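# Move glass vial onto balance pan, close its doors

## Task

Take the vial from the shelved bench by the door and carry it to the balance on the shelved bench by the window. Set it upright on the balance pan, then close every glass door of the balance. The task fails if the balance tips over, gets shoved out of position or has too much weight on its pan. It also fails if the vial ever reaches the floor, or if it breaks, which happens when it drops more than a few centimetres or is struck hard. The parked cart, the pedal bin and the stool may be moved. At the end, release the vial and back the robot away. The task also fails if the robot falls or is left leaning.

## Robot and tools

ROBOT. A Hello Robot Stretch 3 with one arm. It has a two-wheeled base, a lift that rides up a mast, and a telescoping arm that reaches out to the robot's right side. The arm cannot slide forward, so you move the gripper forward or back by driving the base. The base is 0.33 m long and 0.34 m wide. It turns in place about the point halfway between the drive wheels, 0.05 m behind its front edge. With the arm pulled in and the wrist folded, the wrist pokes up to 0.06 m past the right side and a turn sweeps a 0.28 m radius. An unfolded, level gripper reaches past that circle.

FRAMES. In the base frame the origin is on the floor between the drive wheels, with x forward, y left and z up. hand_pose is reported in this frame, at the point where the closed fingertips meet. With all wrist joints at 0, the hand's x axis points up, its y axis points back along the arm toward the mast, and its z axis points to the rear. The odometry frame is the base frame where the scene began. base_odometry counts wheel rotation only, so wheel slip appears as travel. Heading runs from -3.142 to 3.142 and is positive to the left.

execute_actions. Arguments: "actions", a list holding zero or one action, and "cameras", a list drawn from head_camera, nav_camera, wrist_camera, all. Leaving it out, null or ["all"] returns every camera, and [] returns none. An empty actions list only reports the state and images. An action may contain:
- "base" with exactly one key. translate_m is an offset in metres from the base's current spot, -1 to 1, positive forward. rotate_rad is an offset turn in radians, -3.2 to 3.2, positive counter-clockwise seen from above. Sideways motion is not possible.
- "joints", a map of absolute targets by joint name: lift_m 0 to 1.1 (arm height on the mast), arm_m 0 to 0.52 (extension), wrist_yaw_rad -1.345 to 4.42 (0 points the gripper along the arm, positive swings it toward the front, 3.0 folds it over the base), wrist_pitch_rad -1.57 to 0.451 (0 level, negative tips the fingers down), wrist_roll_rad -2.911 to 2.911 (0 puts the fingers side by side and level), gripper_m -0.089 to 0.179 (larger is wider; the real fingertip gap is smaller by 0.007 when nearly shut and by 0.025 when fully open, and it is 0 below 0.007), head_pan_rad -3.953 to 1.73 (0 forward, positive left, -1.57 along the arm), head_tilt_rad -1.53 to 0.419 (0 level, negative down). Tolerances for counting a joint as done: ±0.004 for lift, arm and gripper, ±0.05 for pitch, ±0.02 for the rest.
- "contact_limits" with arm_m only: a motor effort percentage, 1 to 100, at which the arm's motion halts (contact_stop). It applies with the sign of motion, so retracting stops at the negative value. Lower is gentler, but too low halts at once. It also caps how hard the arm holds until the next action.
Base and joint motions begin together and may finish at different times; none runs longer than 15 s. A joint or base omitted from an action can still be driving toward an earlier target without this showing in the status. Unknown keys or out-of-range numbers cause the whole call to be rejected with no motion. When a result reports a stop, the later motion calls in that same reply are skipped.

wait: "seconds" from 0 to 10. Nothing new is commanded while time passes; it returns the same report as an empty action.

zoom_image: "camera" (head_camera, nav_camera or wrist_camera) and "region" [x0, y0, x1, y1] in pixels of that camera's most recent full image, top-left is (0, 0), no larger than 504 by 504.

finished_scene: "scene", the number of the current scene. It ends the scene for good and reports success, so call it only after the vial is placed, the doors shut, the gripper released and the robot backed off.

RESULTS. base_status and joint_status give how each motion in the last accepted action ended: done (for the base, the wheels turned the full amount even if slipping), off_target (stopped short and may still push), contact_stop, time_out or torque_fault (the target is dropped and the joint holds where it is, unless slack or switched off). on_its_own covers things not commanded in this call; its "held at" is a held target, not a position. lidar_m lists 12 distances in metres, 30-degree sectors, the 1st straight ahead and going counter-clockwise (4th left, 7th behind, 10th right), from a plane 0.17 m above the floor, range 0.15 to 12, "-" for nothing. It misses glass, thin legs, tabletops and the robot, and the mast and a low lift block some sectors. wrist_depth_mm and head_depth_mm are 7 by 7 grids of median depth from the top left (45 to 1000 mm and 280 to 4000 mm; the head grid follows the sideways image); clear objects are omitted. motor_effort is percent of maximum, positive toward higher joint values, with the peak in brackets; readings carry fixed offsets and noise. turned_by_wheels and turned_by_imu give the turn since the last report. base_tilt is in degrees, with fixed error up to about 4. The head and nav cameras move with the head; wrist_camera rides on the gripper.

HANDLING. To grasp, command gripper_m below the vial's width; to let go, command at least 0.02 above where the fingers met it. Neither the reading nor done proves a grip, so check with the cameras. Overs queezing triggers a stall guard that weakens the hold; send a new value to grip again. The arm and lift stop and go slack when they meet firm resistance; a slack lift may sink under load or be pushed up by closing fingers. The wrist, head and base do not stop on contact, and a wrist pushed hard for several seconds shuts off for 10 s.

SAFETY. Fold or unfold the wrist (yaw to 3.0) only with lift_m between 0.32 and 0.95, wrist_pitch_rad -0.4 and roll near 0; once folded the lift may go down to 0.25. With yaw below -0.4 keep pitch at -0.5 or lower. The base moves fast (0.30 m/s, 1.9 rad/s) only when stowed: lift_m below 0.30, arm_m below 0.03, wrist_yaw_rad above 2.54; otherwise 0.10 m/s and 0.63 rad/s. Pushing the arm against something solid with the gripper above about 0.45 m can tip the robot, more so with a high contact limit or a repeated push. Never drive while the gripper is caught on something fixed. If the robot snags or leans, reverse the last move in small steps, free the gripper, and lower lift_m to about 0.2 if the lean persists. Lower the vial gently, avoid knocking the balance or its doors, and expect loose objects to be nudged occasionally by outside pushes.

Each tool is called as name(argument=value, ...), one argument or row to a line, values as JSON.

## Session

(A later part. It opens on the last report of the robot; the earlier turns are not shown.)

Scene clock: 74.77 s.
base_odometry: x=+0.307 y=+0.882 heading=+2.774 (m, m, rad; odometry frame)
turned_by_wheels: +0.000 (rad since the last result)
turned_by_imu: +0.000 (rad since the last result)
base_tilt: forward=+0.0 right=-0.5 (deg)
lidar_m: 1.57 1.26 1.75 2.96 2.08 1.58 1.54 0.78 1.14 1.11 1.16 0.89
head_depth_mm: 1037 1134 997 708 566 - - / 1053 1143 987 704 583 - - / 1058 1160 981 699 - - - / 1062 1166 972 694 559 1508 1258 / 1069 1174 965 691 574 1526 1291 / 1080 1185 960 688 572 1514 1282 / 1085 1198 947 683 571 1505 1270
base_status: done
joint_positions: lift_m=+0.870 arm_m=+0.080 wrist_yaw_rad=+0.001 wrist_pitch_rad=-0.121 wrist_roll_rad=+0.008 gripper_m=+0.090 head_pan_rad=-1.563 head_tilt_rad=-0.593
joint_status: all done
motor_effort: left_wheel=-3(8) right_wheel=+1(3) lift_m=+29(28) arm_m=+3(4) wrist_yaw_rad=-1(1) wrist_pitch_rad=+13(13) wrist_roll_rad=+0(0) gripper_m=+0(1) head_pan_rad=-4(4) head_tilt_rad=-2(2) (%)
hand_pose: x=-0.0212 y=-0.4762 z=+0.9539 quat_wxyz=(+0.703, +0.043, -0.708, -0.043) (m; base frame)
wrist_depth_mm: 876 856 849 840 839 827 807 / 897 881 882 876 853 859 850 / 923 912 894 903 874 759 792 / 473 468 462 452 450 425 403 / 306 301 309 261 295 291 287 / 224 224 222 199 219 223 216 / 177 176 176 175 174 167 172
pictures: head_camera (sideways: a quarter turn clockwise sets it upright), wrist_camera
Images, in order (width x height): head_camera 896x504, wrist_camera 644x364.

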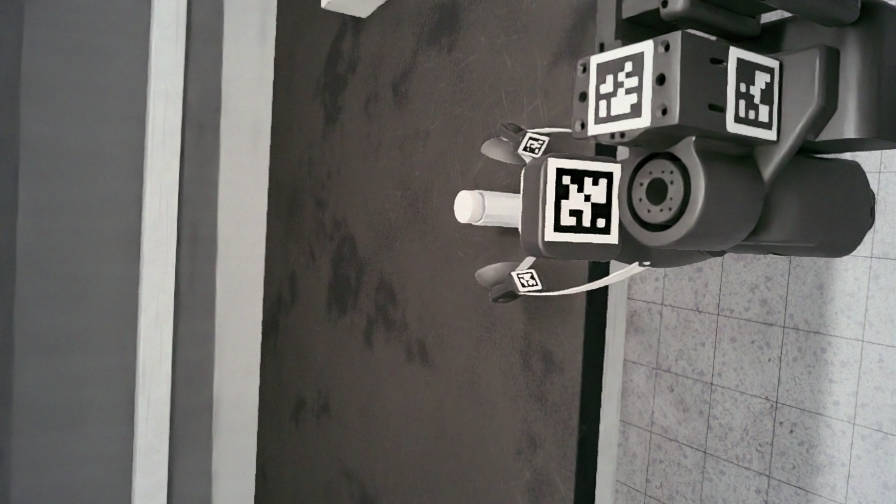

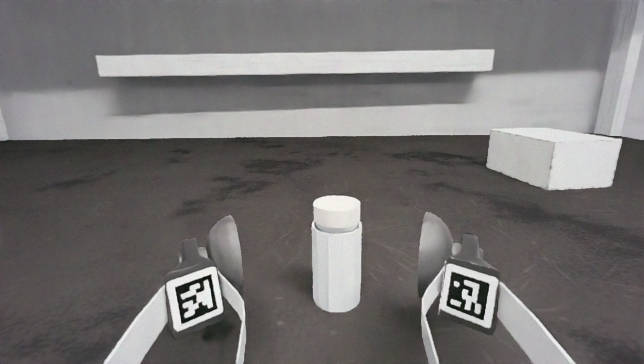

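execute_actions(
  actions=[
    {"joints":{"arm_m":0.13,"lift_m":0.865}},
  ],
  cameras=["wrist_camera"],
)

execute_actions(
  actions=[
    {"joints":{"gripper_m":0.05}},
  ],
  cameras=["wrist_camera","head_camera"],
)

Scene clock: 77.10 s.
base_odometry: x=+0.307 y=+0.882 heading=+2.774 (m, m, rad; odometry frame)
turned_by_wheels: +0.000 (rad since the last result)
turned_by_imu: +0.000 (rad since the last result)
base_tilt: forward=+0.0 right=-0.6 (deg)
lidar_m: 1.56 1.26 1.75 2.94 2.09 1.58 1.54 0.78 1.14 1.11 1.16 0.88
head_depth_mm: 1035 1137 999 709 - - 1268 / 1047 1155 986 703 - - 1262 / 1053 1157 980 730 - - 1293 / 1059 1166 971 726 586 1535 1284 / 1075 1176 970 692 576 1523 1286 / 1074 1180 959 686 572 1527 1280 / 1086 1197 951 685 570 1516 1275
base_status: not commanded
joint_positions: lift_m=+0.865 arm_m=+0.130 wrist_yaw_rad=+0.001 wrist_pitch_rad=-0.121 wrist_roll_rad=+0.008 gripper_m=+0.090 head_pan_rad=-1.563 head_tilt_rad=-0.593
joint_status: all done
motor_effort: left_wheel=-3(3) right_wheel=+1(2) lift_m=+28(28) arm_m=+3(5) wrist_yaw_rad=-1(1) wrist_pitch_rad=+13(13) wrist_roll_rad=+0(0) gripper_m=+0(0) head_pan_rad=-3(3) head_tilt_rad=-2(2) (%)
hand_pose: x=-0.0212 y=-0.5262 z=+0.9489 quat_wxyz=(+0.703, +0.043, -0.708, -0.043) (m; base frame)
wrist_depth_mm: 822 819 799 790 778 769 759 / 844 845 822 819 822 815 799 / 866 870 858 848 839 827 741 / 452 451 446 434 433 419 353 / 291 289 297 250 283 281 278 / 215 214 211 138 200 214 207 / 170 169 169 144 160 159 165
pictures: wrist_camera
Images, in order (width x height): wrist_camera 644x364.

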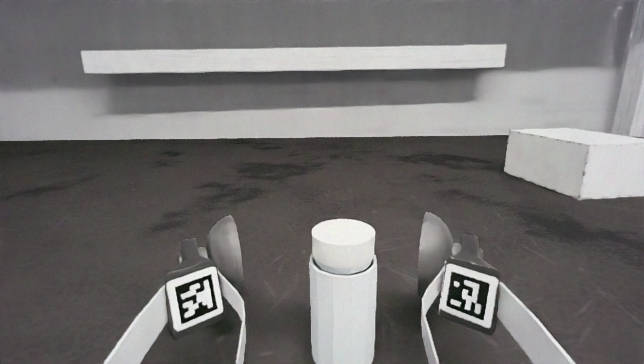

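Scene clock: 78.00 s.
base_odometry: x=+0.307 y=+0.882 heading=+2.774 (m, m, rad; odometry frame)
turned_by_wheels: +0.000 (rad since the last result)
turned_by_imu: +0.000 (rad since the last result)
base_tilt: forward=+0.0 right=-0.7 (deg)
lidar_m: 1.57 1.26 1.75 2.96 2.09 1.58 1.55 0.78 1.14 1.11 1.16 0.88
head_depth_mm: 1041 1133 997 703 - - 1274 / 1046 1142 989 702 - - 1260 / 1048 1155 980 729 - - 1287 / 1062 1164 978 723 576 1508 1288 / 1073 1177 964 689 577 1521 1294 / 1077 1182 959 686 573 1510 1272 / 1089 1191 952 686 569 1513 1277
base_status: not commanded
joint_positions: lift_m=+0.865 arm_m=+0.130 wrist_yaw_rad=+0.001 wrist_pitch_rad=-0.121 wrist_roll_rad=+0.008 gripper_m=+0.050 head_pan_rad=-1.563 head_tilt_rad=-0.593
joint_status: all done
motor_effort: left_wheel=-3(3) right_wheel=+1(1) lift_m=+28(29) arm_m=+3(2) wrist_yaw_rad=-1(1) wrist_pitch_rad=+13(13) wrist_roll_rad=+0(0) gripper_m=+0(79) head_pan_rad=-4(3) head_tilt_rad=-3(3) (%)
hand_pose: x=-0.0212 y=-0.5262 z=+0.9489 quat_wxyz=(+0.703, +0.043, -0.708, -0.043) (m; base frame)
wrist_depth_mm: 816 822 792 796 778 767 765 / 850 833 826 813 810 811 792 / 882 850 839 844 837 824 736 / 454 447 442 433 429 421 355 / 292 290 308 249 301 280 277 / 215 214 224 136 - 208 207 / 170 169 162 144 166 166 165
pictures: head_camera (sideways: a quarter turn clockwise sets it upright), wrist_camera
Images, in order (width x height): head_camera 896x504, wrist_camera 644x364.

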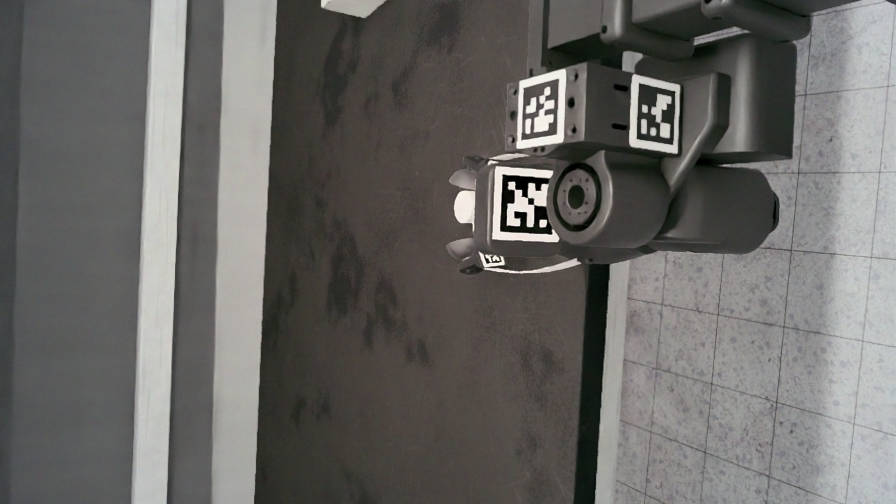

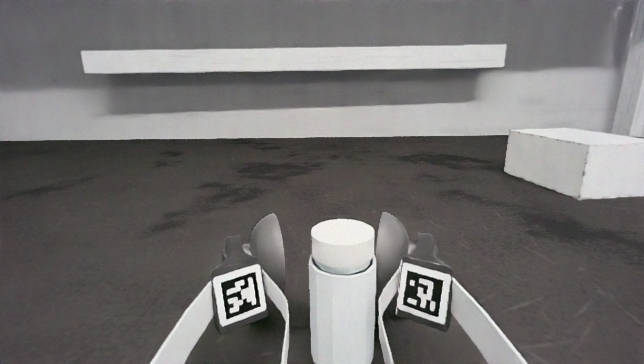

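Slightly too deep, too high and off-centre.

execute_actions(
  actions=[
    {"base":{"translate_m":-0.005},"joints":{"arm_m":0.118,"lift_m":0.845}},
  ],
  cameras=["wrist_camera"],
)

execute_actions(
  actions=[
    {"joints":{"gripper_m":0.0}},
  ],
  cameras=["wrist_camera"],
)

execute_actions(
  actions=[
    {"joints":{"lift_m":0.87}},
  ],
  cameras=["wrist_camera"],
)

Scene clock: 80.27 s.
base_odometry: x=+0.311 y=+0.881 heading=+2.774 (m, m, rad; odometry frame)
turned_by_wheels: +0.000 (rad since the last result)
turned_by_imu: +0.000 (rad since the last result)
base_tilt: forward=-0.1 right=-0.6 (deg)
lidar_m: 1.57 1.27 1.76 2.95 2.08 1.58 1.54 0.77 1.14 1.11 1.16 0.89
head_depth_mm: 1035 1135 994 706 585 - 1244 / 1045 1149 989 703 584 - 1239 / 1051 1157 979 700 - - 1267 / 1063 1170 973 695 578 1536 1256 / 1073 1178 961 693 577 1530 1278 / 1074 1185 956 689 571 1525 1278 / 1083 1193 950 683 572 1502 1272
base_status: done
joint_positions: lift_m=+0.845 arm_m=+0.118 wrist_yaw_rad=+0.001 wrist_pitch_rad=-0.121 wrist_roll_rad=+0.008 gripper_m=+0.050 head_pan_rad=-1.563 head_tilt_rad=-0.593
joint_status: all done
motor_effort: left_wheel=-3(8) right_wheel=+2(2) lift_m=+29(28) arm_m=-1(1) wrist_yaw_rad=+0(1) wrist_pitch_rad=+12(13) wrist_roll_rad=+0(0) gripper_m=-1(1) head_pan_rad=-3(3) head_tilt_rad=-2(3) (%)
hand_pose: x=-0.0212 y=-0.5147 z=+0.9290 quat_wxyz=(+0.703, +0.043, -0.708, -0.043) (m; base frame)
wrist_depth_mm: 826 819 791 801 775 788 773 / 862 851 845 826 833 829 804 / 881 868 805 798 758 520 365 / 377 373 372 326 359 355 349 / 243 241 255 143 251 233 231 / 180 178 186 149 - 174 173 / 142 141 135 140 139 138 137
pictures: wrist_camera
Images, in order (width x height): wrist_camera 644x364.

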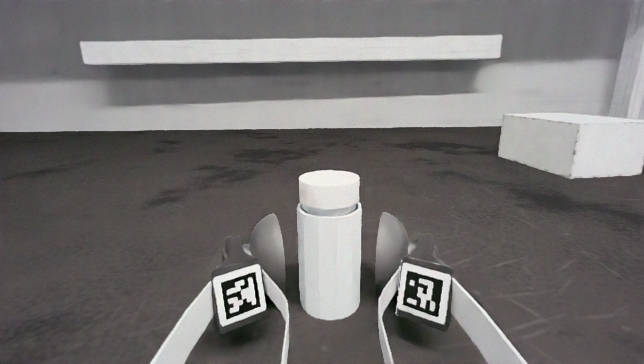

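Scene clock: 81.27 s.
base_odometry: x=+0.311 y=+0.881 heading=+2.774 (m, m, rad; odometry frame)
turned_by_wheels: +0.000 (rad since the last result)
turned_by_imu: +0.000 (rad since the last result)
base_tilt: forward=+0.0 right=-0.5 (deg)
lidar_m: 1.56 1.27 1.76 2.96 2.07 1.58 1.54 0.77 1.14 1.11 1.16 0.89
head_depth_mm: 1038 1133 994 704 587 - 1245 / 1042 1147 987 703 585 - 1236 / 1048 1153 980 702 - - 1262 / 1061 1169 971 698 588 1535 1260 / 1067 1173 965 695 574 1524 1279 / 1081 1187 958 690 573 1520 1280 / 1086 1197 955 685 568 1501 1277
base_status: not commanded
joint_positions: lift_m=+0.845 arm_m=+0.118 wrist_yaw_rad=+0.001 wrist_pitch_rad=-0.121 wrist_roll_rad=+0.008 gripper_m=+0.001 head_pan_rad=-1.563 head_tilt_rad=-0.593
joint_status: all done
motor_effort: left_wheel=-3(3) right_wheel=+2(1) lift_m=+28(29) arm_m=-1(1) wrist_yaw_rad=+0(0) wrist_pitch_rad=+13(13) wrist_roll_rad=+0(0) gripper_m=-14(86) head_pan_rad=-4(4) head_tilt_rad=-3(2) (%)
hand_pose: x=-0.0212 y=-0.5147 z=+0.9290 quat_wxyz=(+0.703, +0.043, -0.708, -0.043) (m; base frame)
wrist_depth_mm: 834 804 799 799 784 783 769 / 861 851 837 835 823 814 804 / 889 858 796 777 746 517 366 / 378 374 367 327 359 354 349 / 242 242 239 140 251 232 230 / 179 178 182 146 179 174 172 / 142 141 135 140 134 139 138
pictures: wrist_camera
Images, in order (width x height): wrist_camera 644x364.

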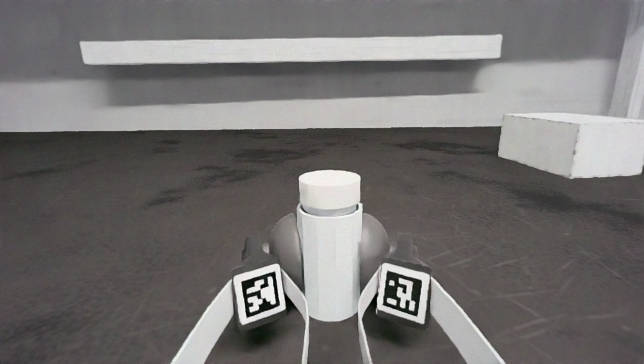

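Scene clock: 82.27 s.
base_odometry: x=+0.311 y=+0.881 heading=+2.774 (m, m, rad; odometry frame)
turned_by_wheels: +0.000 (rad since the last result)
turned_by_imu: +0.000 (rad since the last result)
base_tilt: forward=-0.1 right=-0.6 (deg)
lidar_m: 1.56 1.27 1.75 2.96 2.09 1.58 1.54 0.77 1.14 1.11 1.16 0.89
head_depth_mm: 1038 1145 994 707 - - 1257 / 1040 1149 994 704 - - 1264 / 1058 1160 978 731 - - 1258 / 1063 1166 971 727 576 1540 1291 / 1069 1171 967 692 576 1521 1283 / 1078 1187 959 688 574 1509 1282 / 1083 1183 955 685 571 1508 1275
base_status: not commanded
joint_positions: lift_m=+0.870 arm_m=+0.118 wrist_yaw_rad=+0.001 wrist_pitch_rad=-0.121 wrist_roll_rad=+0.008 gripper_m=+0.001 head_pan_rad=-1.563 head_tilt_rad=-0.593
joint_status: all done
motor_effort: left_wheel=-3(3) right_wheel=+2(1) lift_m=+36(38) arm_m=-1(1) wrist_yaw_rad=+0(1) wrist_pitch_rad=+12(13) wrist_roll_rad=+0(0) gripper_m=-14(14) head_pan_rad=-3(3) head_tilt_rad=-3(3) (%)
hand_pose: x=-0.0212 y=-0.5147 z=+0.9537 quat_wxyz=(+0.703, +0.043, -0.708, -0.043) (m; base frame)
wrist_depth_mm: 830 822 812 813 792 788 783 / 853 848 841 851 827 827 803 / 879 880 872 853 843 843 749 / 471 464 459 409 447 418 368 / 302 301 300 140 313 290 288 / 223 222 227 146 222 216 215 / 177 176 168 168 167 173 172
pictures: wrist_camera
Images, in order (width x height): wrist_camera 644x364.

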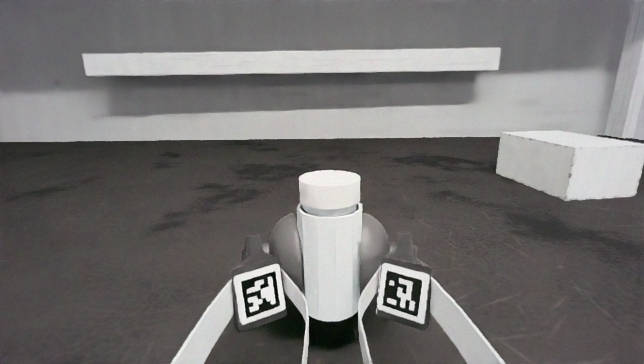

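execute_actions(
  actions=[
    {"joints":{"lift_m":0.93,"arm_m":0}},
  ],
  cameras=[],
)

execute_actions(
  actions=[
    {"base":{"rotate_rad":-1.82},"joints":{"wrist_yaw_rad":3.0,"wrist_pitch_rad":-0.4}},
  ],
  cameras=["wrist_camera"],
)

execute_actions(
  actions=[
    {"base":{"translate_m":-0.6},"joints":{"lift_m":0.29}},
  ],
  cameras=[],
)

execute_actions(
  actions=[
    {"base":{"translate_m":-1}},
  ],
  cameras=[],
)

execute_actions(
  actions=[
    {"base":{"translate_m":-0.8}},
  ],
  cameras=["nav_camera"],
)

Scene clock: 86.80 s.
base_odometry: x=+0.311 y=+0.881 heading=+2.774 (m, m, rad; odometry frame)
turned_by_wheels: +0.000 (rad since the last result)
turned_by_imu: +0.000 (rad since the last result)
base_tilt: forward=+0.0 right=-0.3 (deg)
lidar_m: 1.57 1.27 1.75 2.96 2.08 1.57 1.54 0.77 1.14 1.11 1.16 0.89
head_depth_mm: 1038 1144 995 711 557 - - / 1052 1149 988 704 564 - - / 1055 1152 980 714 - - - / 1068 1166 972 696 558 - 1288 / 1064 1176 966 693 577 1510 1274 / 1077 1185 963 690 573 1506 1282 / 1083 1195 952 687 571 1512 1273
base_status: not commanded
joint_positions: lift_m=+0.930 arm_m=+0.000 wrist_yaw_rad=+0.001 wrist_pitch_rad=-0.121 wrist_roll_rad=+0.008 gripper_m=+0.001 head_pan_rad=-1.563 head_tilt_rad=-0.593
joint_status: all done
motor_effort: left_wheel=-3(3) right_wheel=+2(2) lift_m=+36(37) arm_m=-1(1) wrist_yaw_rad=+0(1) wrist_pitch_rad=+13(13) wrist_roll_rad=+0(0) gripper_m=-14(13) head_pan_rad=-4(4) head_tilt_rad=-2(3) (%)
hand_pose: x=-0.0213 y=-0.3967 z=+1.0137 quat_wxyz=(+0.703, +0.043, -0.708, -0.043) (m; base frame)
wrist_depth_mm: 946 922 915 908 896 896 884 / 978 942 937 939 943 947 916 / - - 991 988 966 956 945 / 705 692 679 607 662 512 653 / 451 448 446 140 469 432 428 / 331 332 336 145 331 324 321 / 263 262 250 250 248 258 256
pictures: none
No camera images: the call's "cameras" was empty. Leave "cameras" out to get every camera's image.

Scene clock: 90.63 s.
base_odometry: x=+0.311 y=+0.881 heading=+0.954 (m, m, rad; odometry frame)
turned_by_wheels: -1.820 (rad since the last result)
turned_by_imu: -1.830 (rad since the last result)
base_tilt: forward=-0.1 right=-0.7 (deg)
lidar_m: 1.11 1.11 0.89 1.59 1.30 1.41 2.53 2.96 1.72 1.54 1.54 0.77
head_depth_mm: 1985 1714 1727 1968 1917 - - / 1936 1689 1693 1907 1884 1612 - / 1925 1762 1659 1869 1882 1618 - / 1886 1884 1643 1826 1865 1613 - / 1881 1854 1600 1814 1849 1613 - / 1840 1594 1575 1756 1865 1561 - / 1787 1940 2158 2325 1844 1523 1278
base_status: done
joint_positions: lift_m=+0.930 arm_m=+0.000 wrist_yaw_rad=+2.998 wrist_pitch_rad=-0.416 wrist_roll_rad=+0.008 gripper_m=+0.001 head_pan_rad=-1.563 head_tilt_rad=-0.593
joint_status: all done
motor_effort: left_wheel=+2(7) right_wheel=-3(6) lift_m=+36(36) arm_m=+0(1) wrist_yaw_rad=+0(4) wrist_pitch_rad=+10(12) wrist_roll_rad=+0(0) gripper_m=-14(14) head_pan_rad=-3(3) head_tilt_rad=-3(3) (%)
hand_pose: x=+0.0109 y=+0.0772 z=+0.9430 quat_wxyz=(+0.196, +0.703, +0.095, +0.677) (m; base frame)
wrist_depth_mm: - - - - 944 935 906 / - - - - 802 572 509 / - - - - - - 424 / - - - - - - - / - - - 140 - - - / - - - 146 - - - / - - - - - - -
pictures: wrist_camera
Images, in order (width x height): wrist_camera 644x364.

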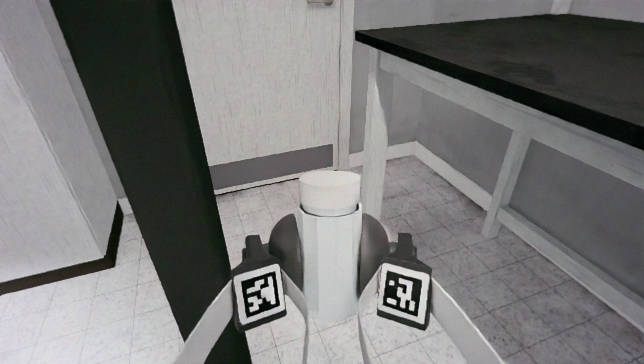

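Scene clock: 98.07 s.
base_odometry: x=-0.036 y=+0.391 heading=+0.954 (m, m, rad; odometry frame)
turned_by_wheels: +0.000 (rad since the last result)
turned_by_imu: -0.003 (rad since the last result)
base_tilt: forward=-0.1 right=-0.5 (deg)
lidar_m: 1.69 1.22 1.23 1.05 1.05 1.26 2.18 2.42 1.86 1.66 1.67 1.28
head_depth_mm: 1847 1716 1877 2124 1876 1536 1302 / 1985 1713 1835 2063 1897 1541 1291 / 2019 1691 1799 2010 1856 1527 1296 / 2003 1657 1765 1996 1883 1532 1290 / 1967 1644 1746 1941 1863 1523 1284 / 1951 1605 1703 1903 1869 1511 1283 / 1902 1593 1685 1855 1845 1507 1269
base_status: done
joint_positions: lift_m=+0.290 arm_m=+0.000 wrist_yaw_rad=+2.999 wrist_pitch_rad=-0.417 wrist_roll_rad=+0.008 gripper_m=+0.001 head_pan_rad=-1.563 head_tilt_rad=-0.593
joint_status: all done
motor_effort: left_wheel=+2(13) right_wheel=-3(7) lift_m=+29(32) arm_m=-1(1) wrist_yaw_rad=+0(2) wrist_pitch_rad=+10(10) wrist_roll_rad=+0(0) gripper_m=-13(14) head_pan_rad=-3(4) head_tilt_rad=-2(2) (%)
hand_pose: x=+0.0106 y=+0.0770 z=+0.3029 quat_wxyz=(+0.196, +0.703, +0.096, +0.677) (m; base frame)
wrist_depth_mm: 827 - - - - - - / 879 - - - - - - / 956 - - - - - - / 801 786 782 741 789 766 772 / 643 639 667 140 650 629 629 / 542 538 - 146 542 529 524 / 467 493 - - 449 459 455
pictures: none
No camera images: the call's "cameras" was empty. Leave "cameras" out to get every camera's image.

Scene clock: 103.00 s.
base_odometry: x=-0.614 y=-0.425 heading=+0.954 (m, m, rad; odometry frame)
turned_by_wheels: +0.000 (rad since the last result)
turned_by_imu: -0.005 (rad since the last result)
base_tilt: forward=+0.1 right=-0.6 (deg)
lidar_m: 2.23 2.05 0.96 0.87 0.88 1.07 1.95 1.22 1.61 1.86 1.86 2.22
head_depth_mm: 2295 2536 2855 2475 1901 1537 1303 / 2226 2490 2767 2436 1899 1532 1287 / 2215 2447 2728 2411 1877 1538 1293 / 2196 2391 2688 2395 1870 1533 1287 / 2156 2375 2591 2311 1868 1516 1289 / 2053 1752 1913 2131 1836 1518 1281 / 1866 1750 1898 2127 1841 1516 1284
base_status: done
joint_positions: lift_m=+0.290 arm_m=+0.000 wrist_yaw_rad=+2.999 wrist_pitch_rad=-0.417 wrist_roll_rad=+0.008 gripper_m=+0.001 head_pan_rad=-1.563 head_tilt_rad=-0.593
joint_status: not commanded
motor_effort: left_wheel=+2(7) right_wheel=-3(8) lift_m=+29(29) arm_m=-1(1) wrist_yaw_rad=+0(1) wrist_pitch_rad=+10(11) wrist_roll_rad=+0(0) gripper_m=-14(14) head_pan_rad=-4(4) head_tilt_rad=-3(2) (%)
hand_pose: x=+0.0106 y=+0.0770 z=+0.3029 quat_wxyz=(+0.196, +0.703, +0.096, +0.677) (m; base frame)
wrist_depth_mm: 712 - - 866 958 - - / 755 - - 953 - - - / 824 - - - - - - / 797 776 803 751 792 771 769 / 655 653 658 140 657 631 631 / 540 543 - 145 545 532 528 / 469 494 - - 443 457 457
pictures: none
No camera images: the call's "cameras" was empty. Leave "cameras" out to get every camera's image.

Scene clock: 107.53 s.
base_odometry: x=-1.077 y=-1.077 heading=+0.954 (m, m, rad; odometry frame)
turned_by_wheels: +0.000 (rad since the last result)
turned_by_imu: -0.004 (rad since the last result)
base_tilt: forward=+0.0 right=-0.5 (deg)
lidar_m: 3.01 1.27 0.83 0.61 0.62 1.33 1.18 1.13 0.58 1.86 2.15 2.42
head_depth_mm: 2308 1694 992 1262 1826 1547 1303 / 2395 1658 1121 2414 1879 1535 1295 / 2403 1647 2905 2445 1885 1529 1285 / 2353 2511 2802 2238 1871 1523 1287 / 2303 2515 2827 2407 1865 1519 1286 / 2260 2479 2746 2382 1849 1515 1283 / 2232 2428 2750 2394 1837 1504 1273
base_status: done
joint_positions: lift_m=+0.290 arm_m=+0.000 wrist_yaw_rad=+2.999 wrist_pitch_rad=-0.417 wrist_roll_rad=+0.008 gripper_m=+0.001 head_pan_rad=-1.563 head_tilt_rad=-0.593
joint_status: not commanded
motor_effort: left_wheel=+2(7) right_wheel=-3(9) lift_m=+29(29) arm_m=-1(0) wrist_yaw_rad=+1(2) wrist_pitch_rad=+10(10) wrist_roll_rad=+0(0) gripper_m=-14(14) head_pan_rad=-4(3) head_tilt_rad=-3(2) (%)
hand_pose: x=+0.0106 y=+0.0770 z=+0.3029 quat_wxyz=(+0.196, +0.703, +0.096, +0.677) (m; base frame)
wrist_depth_mm: 878 - - 836 844 - - / 858 - - 914 885 - - / 608 - 980 934 951 - - / 795 780 750 738 773 784 769 / 645 639 656 140 655 636 630 / 537 541 - 145 538 525 526 / 465 493 - - 447 460 455
pictures: nav_camera (sideways: a quarter turn counterclockwise sets it upright)
Images, in order (width x height): nav_camera 672x504.

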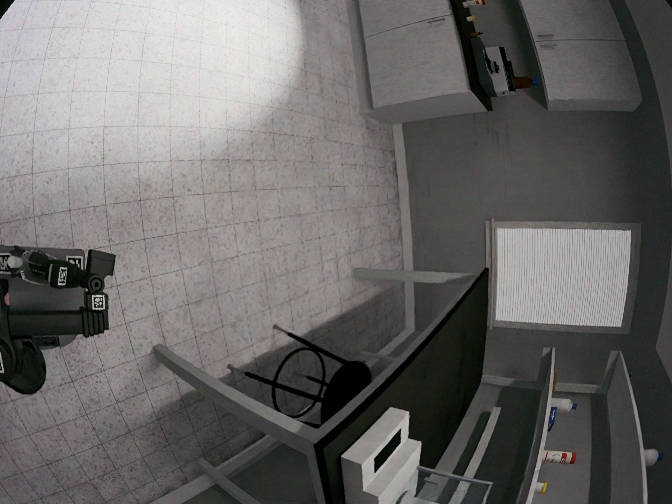

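execute_actions(
  actions=[
    {"base":{"translate_m":-0.56},"joints":{"lift_m":0.94}},
  ],
  cameras=[],
)

execute_actions(
  actions=[
    {"base":{"rotate_rad":0.25},"joints":{"wrist_yaw_rad":1.2}},
  ],
  cameras=[],
)

execute_actions(
  actions=[
    {"base":{"translate_m":-0.12},"joints":{"wrist_pitch_rad":-0.1,"lift_m":0.99,"head_tilt_rad":-0.5}},
  ],
  cameras=["head_camera","nav_camera"],
)

Scene clock: 115.17 s.
base_odometry: x=-1.401 y=-1.534 heading=+0.954 (m, m, rad; odometry frame)
turned_by_wheels: +0.000 (rad since the last result)
turned_by_imu: -0.002 (rad since the last result)
base_tilt: forward=-0.1 right=-0.6 (deg)
lidar_m: 3.96 1.14 0.59 0.54 1.01 0.72 0.63 0.64 0.73 0.88 0.51 2.55
head_depth_mm: 1224 1207 1001 708 688 - - / 1495 548 842 675 1499 - - / 1819 1364 652 592 1336 - - / 2422 1613 717 584 648 1629 - / 2365 1468 676 569 631 - - / 2395 1583 905 573 616 1555 - / 2336 2462 952 575 591 696 1224
base_status: done
joint_positions: lift_m=+0.940 arm_m=+0.000 wrist_yaw_rad=+2.999 wrist_pitch_rad=-0.417 wrist_roll_rad=+0.008 gripper_m=+0.001 head_pan_rad=-1.563 head_tilt_rad=-0.593
joint_status: all done
motor_effort: left_wheel=+2(7) right_wheel=-2(6) lift_m=+36(38) arm_m=-1(1) wrist_yaw_rad=+1(0) wrist_pitch_rad=+11(11) wrist_roll_rad=+0(0) gripper_m=-13(14) head_pan_rad=-3(3) head_tilt_rad=-2(3) (%)
hand_pose: x=+0.0106 y=+0.0770 z=+0.9527 quat_wxyz=(+0.196, +0.703, +0.096, +0.677) (m; base frame)
wrist_depth_mm: 798 - 937 - - - - / 846 - - - - - - / 917 - - 970 964 - - / 985 - - 701 - - - / - - - 140 - - - / - - - 146 - - - / - - - - - - -
pictures: none
No camera images: the call's "cameras" was empty. Leave "cameras" out to get every camera's image.

Scene clock: 117.07 s.
base_odometry: x=-1.401 y=-1.534 heading=+1.204 (m, m, rad; odometry frame)
turned_by_wheels: +0.250 (rad since the last result)
turned_by_imu: +0.252 (rad since the last result)
base_tilt: forward=-0.1 right=-0.6 (deg)
lidar_m: 1.94 0.70 0.54 0.74 0.87 0.65 0.63 0.66 0.78 0.52 2.49 3.14
head_depth_mm: 2335 1539 997 567 582 - - / 2382 1283 680 567 623 - - / 2409 1648 977 571 630 - - / 2402 1628 974 588 632 1558 - / 2419 2643 1086 606 637 744 - / 2448 2715 2918 2409 1736 1602 - / 2474 2708 2997 2387 1851 - -
base_status: done
joint_positions: lift_m=+0.940 arm_m=+0.000 wrist_yaw_rad=+1.202 wrist_pitch_rad=-0.417 wrist_roll_rad=+0.008 gripper_m=+0.001 head_pan_rad=-1.563 head_tilt_rad=-0.593
joint_status: all done
motor_effort: left_wheel=-4(9) right_wheel=+2(4) lift_m=+36(35) arm_m=-1(1) wrist_yaw_rad=-2(3) wrist_pitch_rad=+11(11) wrist_roll_rad=+0(0) gripper_m=-13(13) head_pan_rad=-3(3) head_tilt_rad=-2(2) (%)
hand_pose: x=+0.1880 y=-0.2262 z=+0.9527 quat_wxyz=(+0.652, +0.513, -0.490, +0.268) (m; base frame)
wrist_depth_mm: - - - - - - - / - - - - - - - / - - - - - - - / - - - - - - - / - - - 140 - - - / - - - 145 - - - / - - - - - - -
pictures: none
No camera images: the call's "cameras" was empty. Leave "cameras" out to get every camera's image.

Scene clock: 119.23 s.
base_odometry: x=-1.444 y=-1.646 heading=+1.204 (m, m, rad; odometry frame)
turned_by_wheels: +0.000 (rad since the last result)
turned_by_imu: -0.001 (rad since the last result)
base_tilt: forward=-0.1 right=-0.6 (deg)
lidar_m: 1.97 0.71 0.59 1.01 0.71 0.53 0.52 0.54 0.65 0.87 0.54 3.13
head_depth_mm: 1678 1867 1286 831 - - - / 2278 2497 603 582 577 - - / 2392 2488 1252 606 573 - - / 2388 2516 1160 575 572 1577 - / 2404 2600 1228 599 576 1634 - / 2441 2648 2807 671 580 - - / 2432 2628 2908 2592 - - -
base_status: done
joint_positions: lift_m=+0.990 arm_m=+0.000 wrist_yaw_rad=+1.202 wrist_pitch_rad=-0.123 wrist_roll_rad=+0.008 gripper_m=+0.001 head_pan_rad=-1.563 head_tilt_rad=-0.508
joint_status: all done
motor_effort: left_wheel=-3(8) right_wheel=+2(0) lift_m=+35(37) arm_m=-1(1) wrist_yaw_rad=-1(2) wrist_pitch_rad=+14(15) wrist_roll_rad=+0(0) gripper_m=-13(14) head_pan_rad=-3(3) head_tilt_rad=+3(9) (%)
hand_pose: x=+0.2130 y=-0.2359 z=+1.0731 quat_wxyz=(+0.605, +0.436, -0.559, +0.361) (m; base frame)
wrist_depth_mm: - - - - - - - / - - - - - - - / - - - - - - - / - - - - - - - / - - - 140 - - - / - - - 146 - - - / - - - - - - 336
pictures: head_camera (sideways: a quarter turn clockwise sets it upright), nav_camera (sideways: a quarter turn counterclockwise sets it upright)
Images, in order (width x height): head_camera 896x504, nav_camera 672x504.

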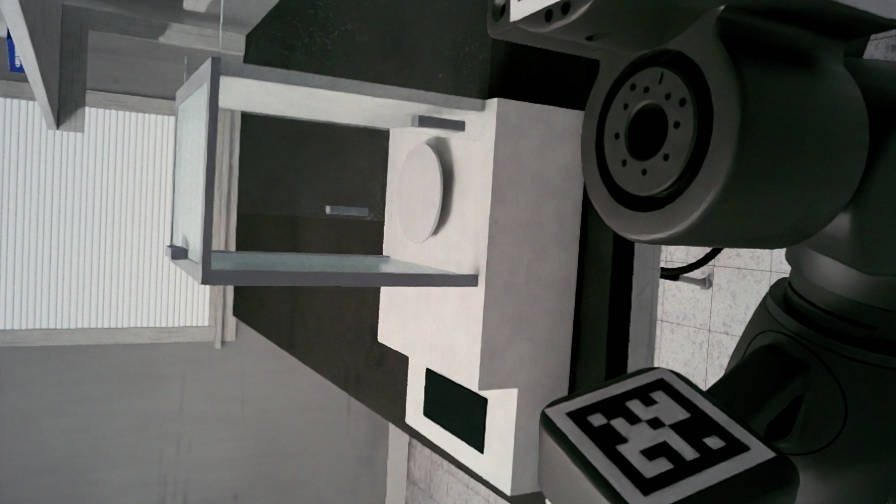

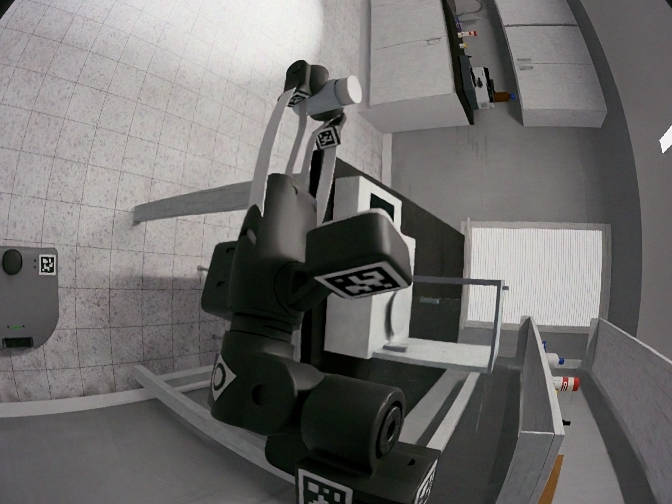

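execute_actions(
  actions=[
    {"joints":{"wrist_yaw_rad":-0.02}},
  ],
  cameras=["head_camera","wrist_camera"],
)

Scene clock: 121.50 s.
base_odometry: x=-1.444 y=-1.646 heading=+1.204 (m, m, rad; odometry frame)
turned_by_wheels: +0.000 (rad since the last result)
turned_by_imu: +0.000 (rad since the last result)
base_tilt: forward=-0.2 right=-0.5 (deg)
lidar_m: 1.96 0.71 0.59 1.01 0.71 0.53 0.52 0.54 0.65 0.87 0.54 3.13
head_depth_mm: 1673 1875 1285 833 - - - / 2307 2471 602 648 - - - / 2405 2482 1264 625 - - - / 2385 2490 1157 604 580 - 1356 / 2382 2616 1233 601 579 1596 1350 / 2449 2636 2807 670 581 1538 1250 / 2445 2678 2962 2613 590 680 1248
base_status: not commanded
joint_positions: lift_m=+0.990 arm_m=+0.000 wrist_yaw_rad=-0.018 wrist_pitch_rad=-0.123 wrist_roll_rad=+0.008 gripper_m=+0.001 head_pan_rad=-1.563 head_tilt_rad=-0.508
joint_status: all done
motor_effort: left_wheel=-3(3) right_wheel=+2(2) lift_m=+35(35) arm_m=-1(1) wrist_yaw_rad=-2(3) wrist_pitch_rad=+14(13) wrist_roll_rad=+0(0) gripper_m=-15(13) head_pan_rad=-3(3) head_tilt_rad=+2(3) (%)
hand_pose: x=-0.0260 y=-0.3965 z=+1.0731 quat_wxyz=(+0.703, +0.037, -0.709, -0.050) (m; base frame)
wrist_depth_mm: - - - - 882 891 625 / - - - - 396 943 633 / - - - - - 871 571 / - - 887 456 717 828 626 / - - 351 140 494 567 563 / - 312 293 145 436 428 425 / 347 311 312 308 315 339 338
pictures: head_camera (sideways: a quarter turn clockwise sets it upright), wrist_camera
Images, in order (width x height): head_camera 896x504, wrist_camera 644x364.

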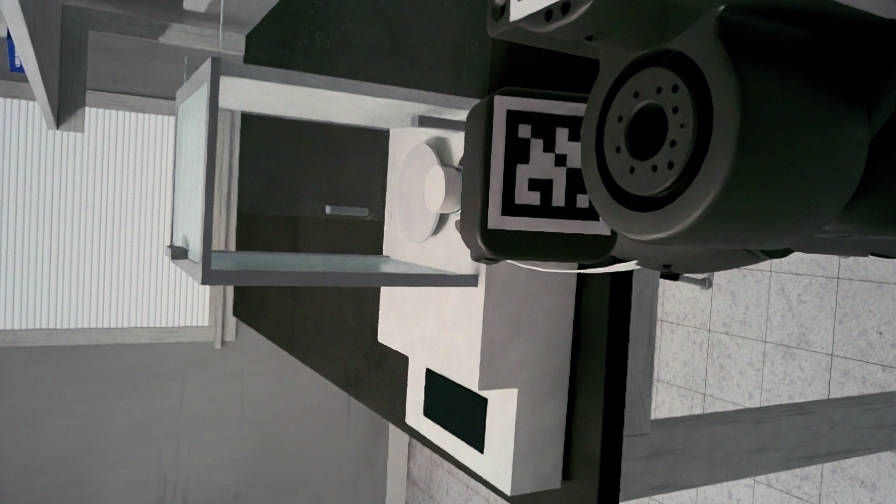

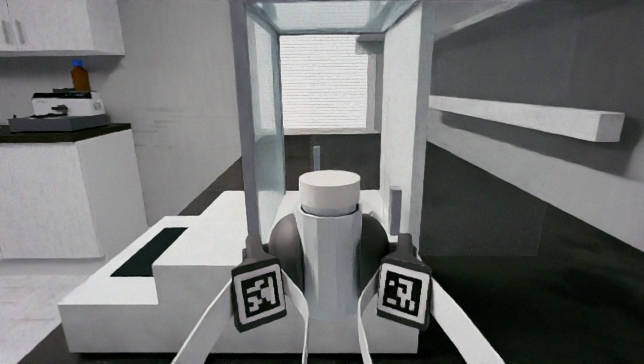

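execute_actions(
  actions=[
    {"base":{"translate_m":0.006},"joints":{"lift_m":1.0,"arm_m":0.14},"contact_limits":{"arm_m":12}},
  ],
  cameras=["head_camera","wrist_camera"],
)

Scene clock: 125.43 s.
base_odometry: x=-1.441 y=-1.641 heading=+1.204 (m, m, rad; odometry frame)
turned_by_wheels: +0.000 (rad since the last result)
turned_by_imu: +0.000 (rad since the last result)
base_tilt: forward=+0.0 right=-0.6 (deg)
lidar_m: 1.96 0.71 0.58 1.02 0.72 0.54 0.52 0.55 0.65 0.87 0.54 3.15
head_depth_mm: 1663 1855 - - - 1435 1338 / 2284 2478 1371 - - 1519 1363 / 2389 2495 1489 - - 1605 1370 / 2412 2516 855 565 572 1542 1357 / 2412 2614 1236 599 577 1589 1353 / 2436 2673 2780 672 581 1503 820 / 2443 2620 2930 2609 589 685 1275
base_status: done
joint_positions: lift_m=+1.000 arm_m=+0.140 wrist_yaw_rad=-0.019 wrist_pitch_rad=-0.123 wrist_roll_rad=+0.008 gripper_m=+0.001 head_pan_rad=-1.563 head_tilt_rad=-0.507
joint_status: all done
motor_effort: left_wheel=-3(6) right_wheel=+2(4) lift_m=+36(38) arm_m=+3(5) wrist_yaw_rad=-2(2) wrist_pitch_rad=+14(13) wrist_roll_rad=+0(0) gripper_m=-14(14) head_pan_rad=-4(3) head_tilt_rad=+2(3) (%)
contact_limits: arm_m 12 (drawing in: default 17, maximum 29; extending or still: default 26, maximum 42)
hand_pose: x=-0.0263 y=-0.5360 z=+1.0832 quat_wxyz=(+0.703, +0.037, -0.709, -0.051) (m; base frame)
wrist_depth_mm: - - - - 281 156 582 / - - - - - 157 609 / - - - - - 156 555 / - - 749 835 752 157 641 / - - 338 140 286 170 591 / - 331 150 146 231 171 438 / 301 224 210 211 209 164 351
pictures: head_camera (sideways: a quarter turn clockwise sets it upright), wrist_camera
Images, in order (width x height): head_camera 896x504, wrist_camera 644x364.

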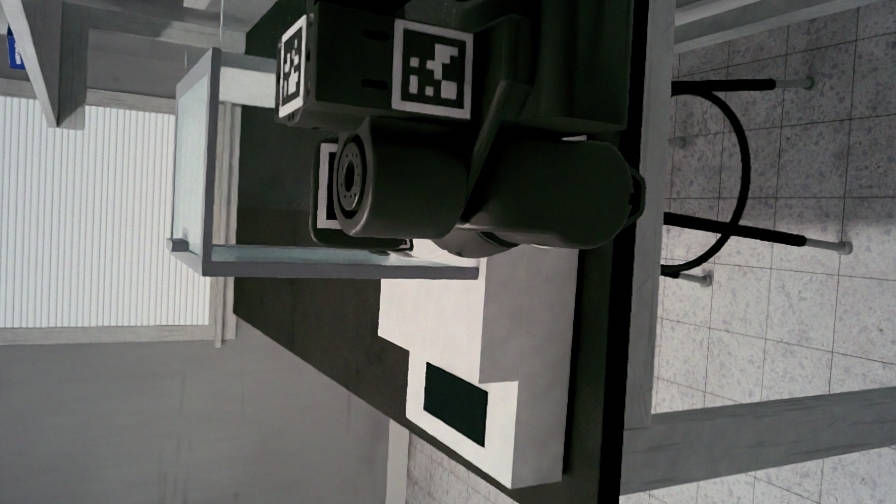

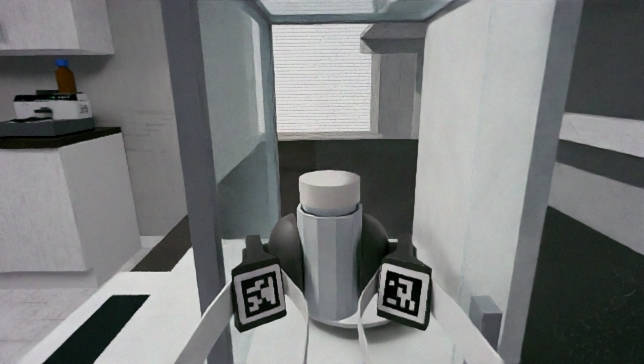

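execute_actions(
  actions=[
    {"base":{"translate_m":-0.007}},
  ],
  cameras=[],
)

execute_actions(
  actions=[
    {"joints":{"arm_m":0.225},"contact_limits":{"arm_m":10}},
  ],
  cameras=["wrist_camera"],
)

execute_actions(
  actions=[
    {"joints":{"lift_m":0.988}},
  ],
)

Scene clock: 128.50 s.
base_odometry: x=-1.444 y=-1.647 heading=+1.204 (m, m, rad; odometry frame)
turned_by_wheels: +0.000 (rad since the last result)
turned_by_imu: +0.000 (rad since the last result)
base_tilt: forward=+0.0 right=-0.4 (deg)
lidar_m: 1.96 0.71 0.59 1.02 0.71 0.53 0.51 0.54 0.65 0.86 0.54 3.14
head_depth_mm: 1684 1854 - - - 1432 1308 / 2322 2479 1262 - - 1519 1370 / 2368 2491 1492 - - 1606 1358 / 2382 2510 1248 554 572 1558 1355 / 2403 2610 1232 599 580 1579 1350 / 2443 2639 2826 670 581 1541 1262 / 2442 2646 2887 2640 587 680 1254
base_status: done
joint_positions: lift_m=+1.000 arm_m=+0.140 wrist_yaw_rad=-0.019 wrist_pitch_rad=-0.123 wrist_roll_rad=+0.008 gripper_m=+0.001 head_pan_rad=-1.563 head_tilt_rad=-0.507
joint_status: not commanded
motor_effort: left_wheel=-3(8) right_wheel=+1(3) lift_m=+35(36) arm_m=+3(3) wrist_yaw_rad=-1(0) wrist_pitch_rad=+14(14) wrist_roll_rad=+0(0) gripper_m=-14(14) head_pan_rad=-4(3) head_tilt_rad=+2(2) (%)
hand_pose: x=-0.0263 y=-0.5360 z=+1.0832 quat_wxyz=(+0.703, +0.037, -0.709, -0.051) (m; base frame)
wrist_depth_mm: - - - - 278 143 604 / - - - - - 143 629 / - - - - 297 155 569 / - - 836 840 299 155 634 / - - 346 140 261 169 579 / - 325 150 145 228 170 439 / 293 221 211 210 210 327 350
pictures: none
No camera images: the call's "cameras" was empty. Leave "cameras" out to get every camera's image.

Scene clock: 130.33 s.
base_odometry: x=-1.444 y=-1.647 heading=+1.204 (m, m, rad; odometry frame)
turned_by_wheels: +0.000 (rad since the last result)
turned_by_imu: +0.000 (rad since the last result)
base_tilt: forward=+0.0 right=-0.5 (deg)
lidar_m: 1.96 0.71 0.59 1.02 0.71 0.53 0.51 0.54 0.65 0.87 0.54 3.13
head_depth_mm: 1697 1845 - 797 614 1440 1313 / 2318 2506 - - 568 1510 1367 / 2380 2523 - - 568 1603 1359 / 2414 2499 1156 553 571 1546 1365 / 2401 2582 1227 599 579 1601 1365 / 2438 2680 2803 671 580 1549 1252 / 2453 2674 2917 2619 589 681 1256
base_status: not commanded
joint_positions: lift_m=+1.000 arm_m=+0.225 wrist_yaw_rad=-0.019 wrist_pitch_rad=-0.123 wrist_roll_rad=+0.008 gripper_m=+0.001 head_pan_rad=-1.563 head_tilt_rad=-0.507
joint_status: all done
motor_effort: left_wheel=-3(3) right_wheel=+1(2) lift_m=+36(36) arm_m=+3(3) wrist_yaw_rad=-1(0) wrist_pitch_rad=+14(14) wrist_roll_rad=+0(0) gripper_m=-14(13) head_pan_rad=-4(3) head_tilt_rad=+2(3) (%)
contact_limits: arm_m 10 (drawing in: default 17, maximum 29; extending or still: default 26, maximum 42)
hand_pose: x=-0.0263 y=-0.6210 z=+1.0832 quat_wxyz=(+0.703, +0.037, -0.709, -0.051) (m; base frame)
wrist_depth_mm: - - - - - 151 100 / - - - - - 152 100 / - - - - - 152 100 / - - 926 830 887 152 100 / - - 596 140 598 152 100 / - 455 373 145 242 153 101 / 275 221 211 191 198 143 101
pictures: wrist_camera
Images, in order (width x height): wrist_camera 644x364.

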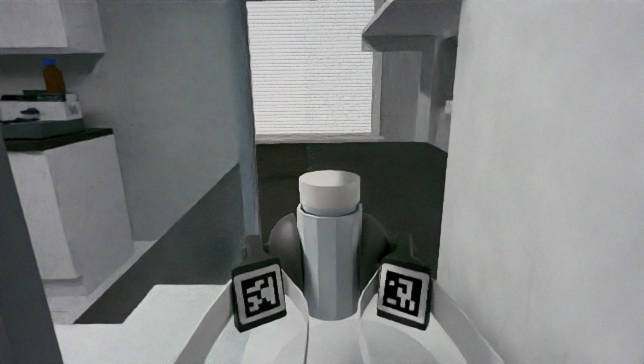

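Scene clock: 131.10 s.
base_odometry: x=-1.444 y=-1.647 heading=+1.204 (m, m, rad; odometry frame)
turned_by_wheels: +0.000 (rad since the last result)
turned_by_imu: +0.000 (rad since the last result)
base_tilt: forward=-0.1 right=-0.5 (deg)
lidar_m: 1.96 0.71 0.59 1.02 0.71 0.53 0.51 0.54 0.65 0.87 0.54 3.14
head_depth_mm: 1682 1869 - 793 613 1425 1303 / 2327 2478 - - 573 1513 1364 / 2365 2521 - - 571 1598 1358 / 2361 2498 1244 555 572 1560 1355 / 2406 2611 1234 601 578 1592 1356 / 2436 2634 2825 673 581 1543 1256 / 2436 2650 2890 2636 588 681 1255
base_status: not commanded
joint_positions: lift_m=+0.988 arm_m=+0.225 wrist_yaw_rad=-0.019 wrist_pitch_rad=-0.123 wrist_roll_rad=+0.008 gripper_m=+0.001 head_pan_rad=-1.563 head_tilt_rad=-0.507
joint_status: all done
motor_effort: left_wheel=-3(3) right_wheel=+1(2) lift_m=+29(30) arm_m=+3(3) wrist_yaw_rad=-1(1) wrist_pitch_rad=+14(14) wrist_roll_rad=+0(0) gripper_m=-14(15) head_pan_rad=-4(4) head_tilt_rad=+2(2) (%)
hand_pose: x=-0.0263 y=-0.6210 z=+1.0715 quat_wxyz=(+0.703, +0.037, -0.709, -0.051) (m; base frame)
wrist_depth_mm: - - - - - 151 100 / - - - - - 152 100 / - - - - - 151 100 / - - 797 786 852 152 100 / - - 575 140 568 153 100 / - 412 263 146 230 153 101 / 258 204 194 175 181 143 101
pictures: head_camera (sideways: a quarter turn clockwise sets it upright), nav_camera (sideways: a quarter turn counterclockwise sets it upright), wrist_camera
Images, in order (width x height): head_camera 896x504, nav_camera 672x504, wrist_camera 644x364.

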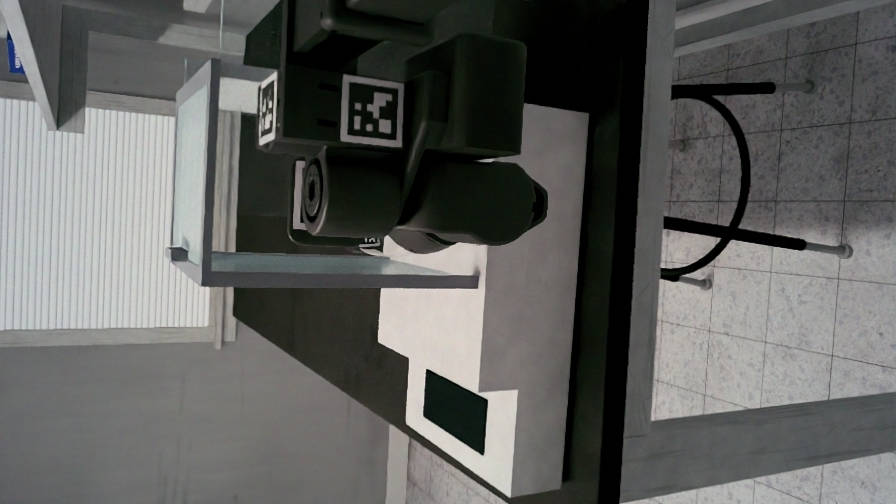

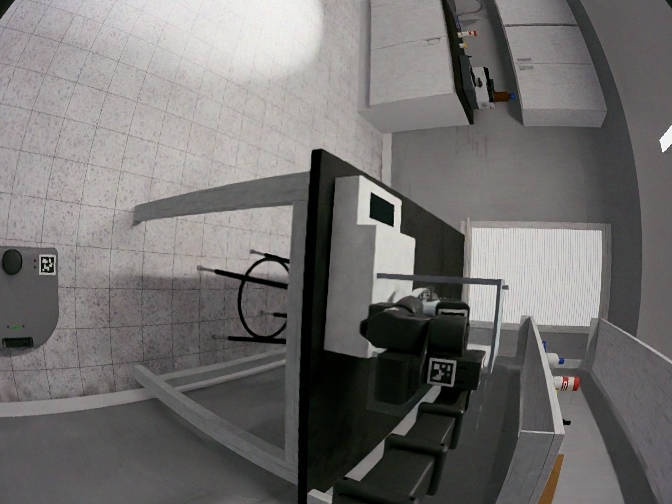

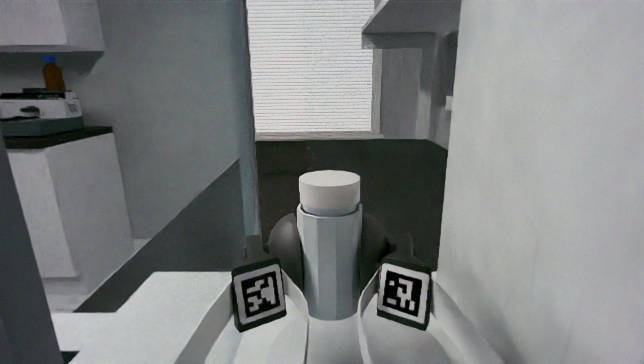

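execute_actions(
  actions=[
    {"joints":{"lift_m":0.976}},
  ],
  cameras=["wrist_camera"],
)

Scene clock: 132.43 s.
base_odometry: x=-1.444 y=-1.647 heading=+1.204 (m, m, rad; odometry frame)
turned_by_wheels: +0.000 (rad since the last result)
turned_by_imu: +0.000 (rad since the last result)
base_tilt: forward=-0.2 right=-0.5 (deg)
lidar_m: 1.97 0.71 0.59 1.01 0.71 0.53 0.51 0.54 0.65 0.87 0.54 3.12
head_depth_mm: 1670 1857 1526 789 602 1419 1310 / 2308 2455 - - 574 1517 1364 / 2385 2475 1502 - 570 1594 1365 / 2400 2489 1240 552 574 1565 1352 / 2403 2573 1230 598 579 1594 1355 / 2427 2654 2779 671 579 1534 1257 / 2462 2625 2869 2641 589 680 1249
base_status: not commanded
joint_positions: lift_m=+0.976 arm_m=+0.225 wrist_yaw_rad=-0.019 wrist_pitch_rad=-0.123 wrist_roll_rad=+0.008 gripper_m=+0.001 head_pan_rad=-1.563 head_tilt_rad=-0.507
joint_status: all done
motor_effort: left_wheel=-3(3) right_wheel=+2(2) lift_m=+29(28) arm_m=+3(3) wrist_yaw_rad=-1(0) wrist_pitch_rad=+14(13) wrist_roll_rad=+0(0) gripper_m=-14(14) head_pan_rad=-4(3) head_tilt_rad=+2(2) (%)
hand_pose: x=-0.0263 y=-0.6210 z=+1.0595 quat_wxyz=(+0.703, +0.037, -0.709, -0.051) (m; base frame)
wrist_depth_mm: - - - - - 151 100 / - - - - - 151 100 / - - - - - 152 100 / - - 766 742 817 152 100 / - - 547 140 538 152 100 / - 248 241 146 218 152 101 / 196 187 178 159 158 143 101
pictures: wrist_camera
Images, in order (width x height): wrist_camera 644x364.

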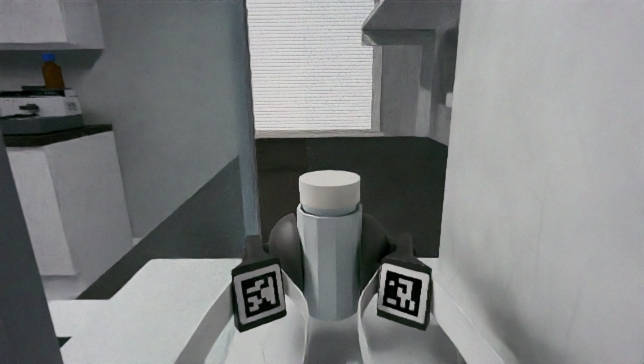

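execute_actions(
  actions=[
    {"joints":{"lift_m":0.966}},
  ],
  cameras=[],
)

execute_actions(
  actions=[
    {"joints":{"gripper_m":0.045}},
  ],
  cameras=["wrist_camera"],
)

Scene clock: 134.03 s.
base_odometry: x=-1.444 y=-1.647 heading=+1.204 (m, m, rad; odometry frame)
turned_by_wheels: +0.000 (rad since the last result)
turned_by_imu: +0.000 (rad since the last result)
base_tilt: forward=+0.0 right=-0.4 (deg)
lidar_m: 1.96 0.71 0.59 1.01 0.71 0.53 0.51 0.54 0.65 0.87 0.54 3.13
head_depth_mm: 1683 1869 1459 - 591 1427 1299 / 2295 2464 556 - 572 1510 1374 / 2424 2469 1490 - 568 1606 1370 / 2373 2516 1253 552 574 1552 1359 / 2426 2616 1226 600 579 1600 1362 / 2434 2644 2782 668 581 1539 1254 / 2441 2684 2874 2607 587 683 1250
base_status: not commanded
joint_positions: lift_m=+0.966 arm_m=+0.225 wrist_yaw_rad=-0.019 wrist_pitch_rad=-0.123 wrist_roll_rad=+0.008 gripper_m=+0.001 head_pan_rad=-1.563 head_tilt_rad=-0.507
joint_status: all done
motor_effort: left_wheel=-3(3) right_wheel=+2(2) lift_m=+28(29) arm_m=+3(3) wrist_yaw_rad=+0(1) wrist_pitch_rad=+14(14) wrist_roll_rad=+0(0) gripper_m=-14(14) head_pan_rad=-3(4) head_tilt_rad=+2(2) (%)
hand_pose: x=-0.0263 y=-0.6210 z=+1.0495 quat_wxyz=(+0.703, +0.037, -0.709, -0.051) (m; base frame)
wrist_depth_mm: - - - - - 151 100 / - - - - - 151 100 / - - - - - 152 100 / - - 718 722 787 152 100 / - - 528 140 513 152 100 / - 218 222 146 215 153 101 / 173 172 165 149 145 143 101
pictures: none
No camera images: the call's "cameras" was empty. Leave "cameras" out to get every camera's image.

Scene clock: 134.97 s.
base_odometry: x=-1.444 y=-1.647 heading=+1.204 (m, m, rad; odometry frame)
turned_by_wheels: +0.000 (rad since the last result)
turned_by_imu: +0.000 (rad since the last result)
base_tilt: forward=+0.0 right=-0.6 (deg)
lidar_m: 1.96 0.71 0.59 1.01 0.71 0.53 0.51 0.54 0.65 0.87 0.54 3.11
head_depth_mm: 1687 1844 1465 - 593 1431 1302 / 2313 2507 557 - 572 1516 1370 / 2391 2489 1487 - 569 1595 1365 / 2401 2500 1244 552 571 1542 1358 / 2400 2606 1227 600 579 1595 1357 / 2430 2636 2816 672 580 1545 1263 / 2411 2658 2903 2610 587 683 1251
base_status: not commanded
joint_positions: lift_m=+0.966 arm_m=+0.225 wrist_yaw_rad=-0.019 wrist_pitch_rad=-0.123 wrist_roll_rad=+0.008 gripper_m=+0.045 head_pan_rad=-1.563 head_tilt_rad=-0.507
joint_status: all done
motor_effort: left_wheel=-3(3) right_wheel=+2(2) lift_m=+29(29) arm_m=+3(3) wrist_yaw_rad=-1(1) wrist_pitch_rad=+14(14) wrist_roll_rad=+0(0) gripper_m=+0(75) head_pan_rad=-3(4) head_tilt_rad=+3(2) (%)
hand_pose: x=-0.0263 y=-0.6211 z=+1.0495 quat_wxyz=(+0.703, +0.037, -0.709, -0.051) (m; base frame)
wrist_depth_mm: - - - - - 151 100 / - - - - - 152 100 / - - - - - 152 100 / - - 738 797 779 152 100 / - - 526 514 550 153 100 / - 217 229 107 - 153 101 / 173 173 164 139 145 142 101
pictures: wrist_camera
Images, in order (width x height): wrist_camera 644x364.

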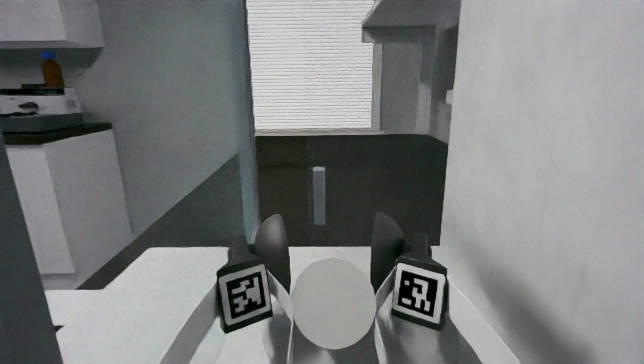

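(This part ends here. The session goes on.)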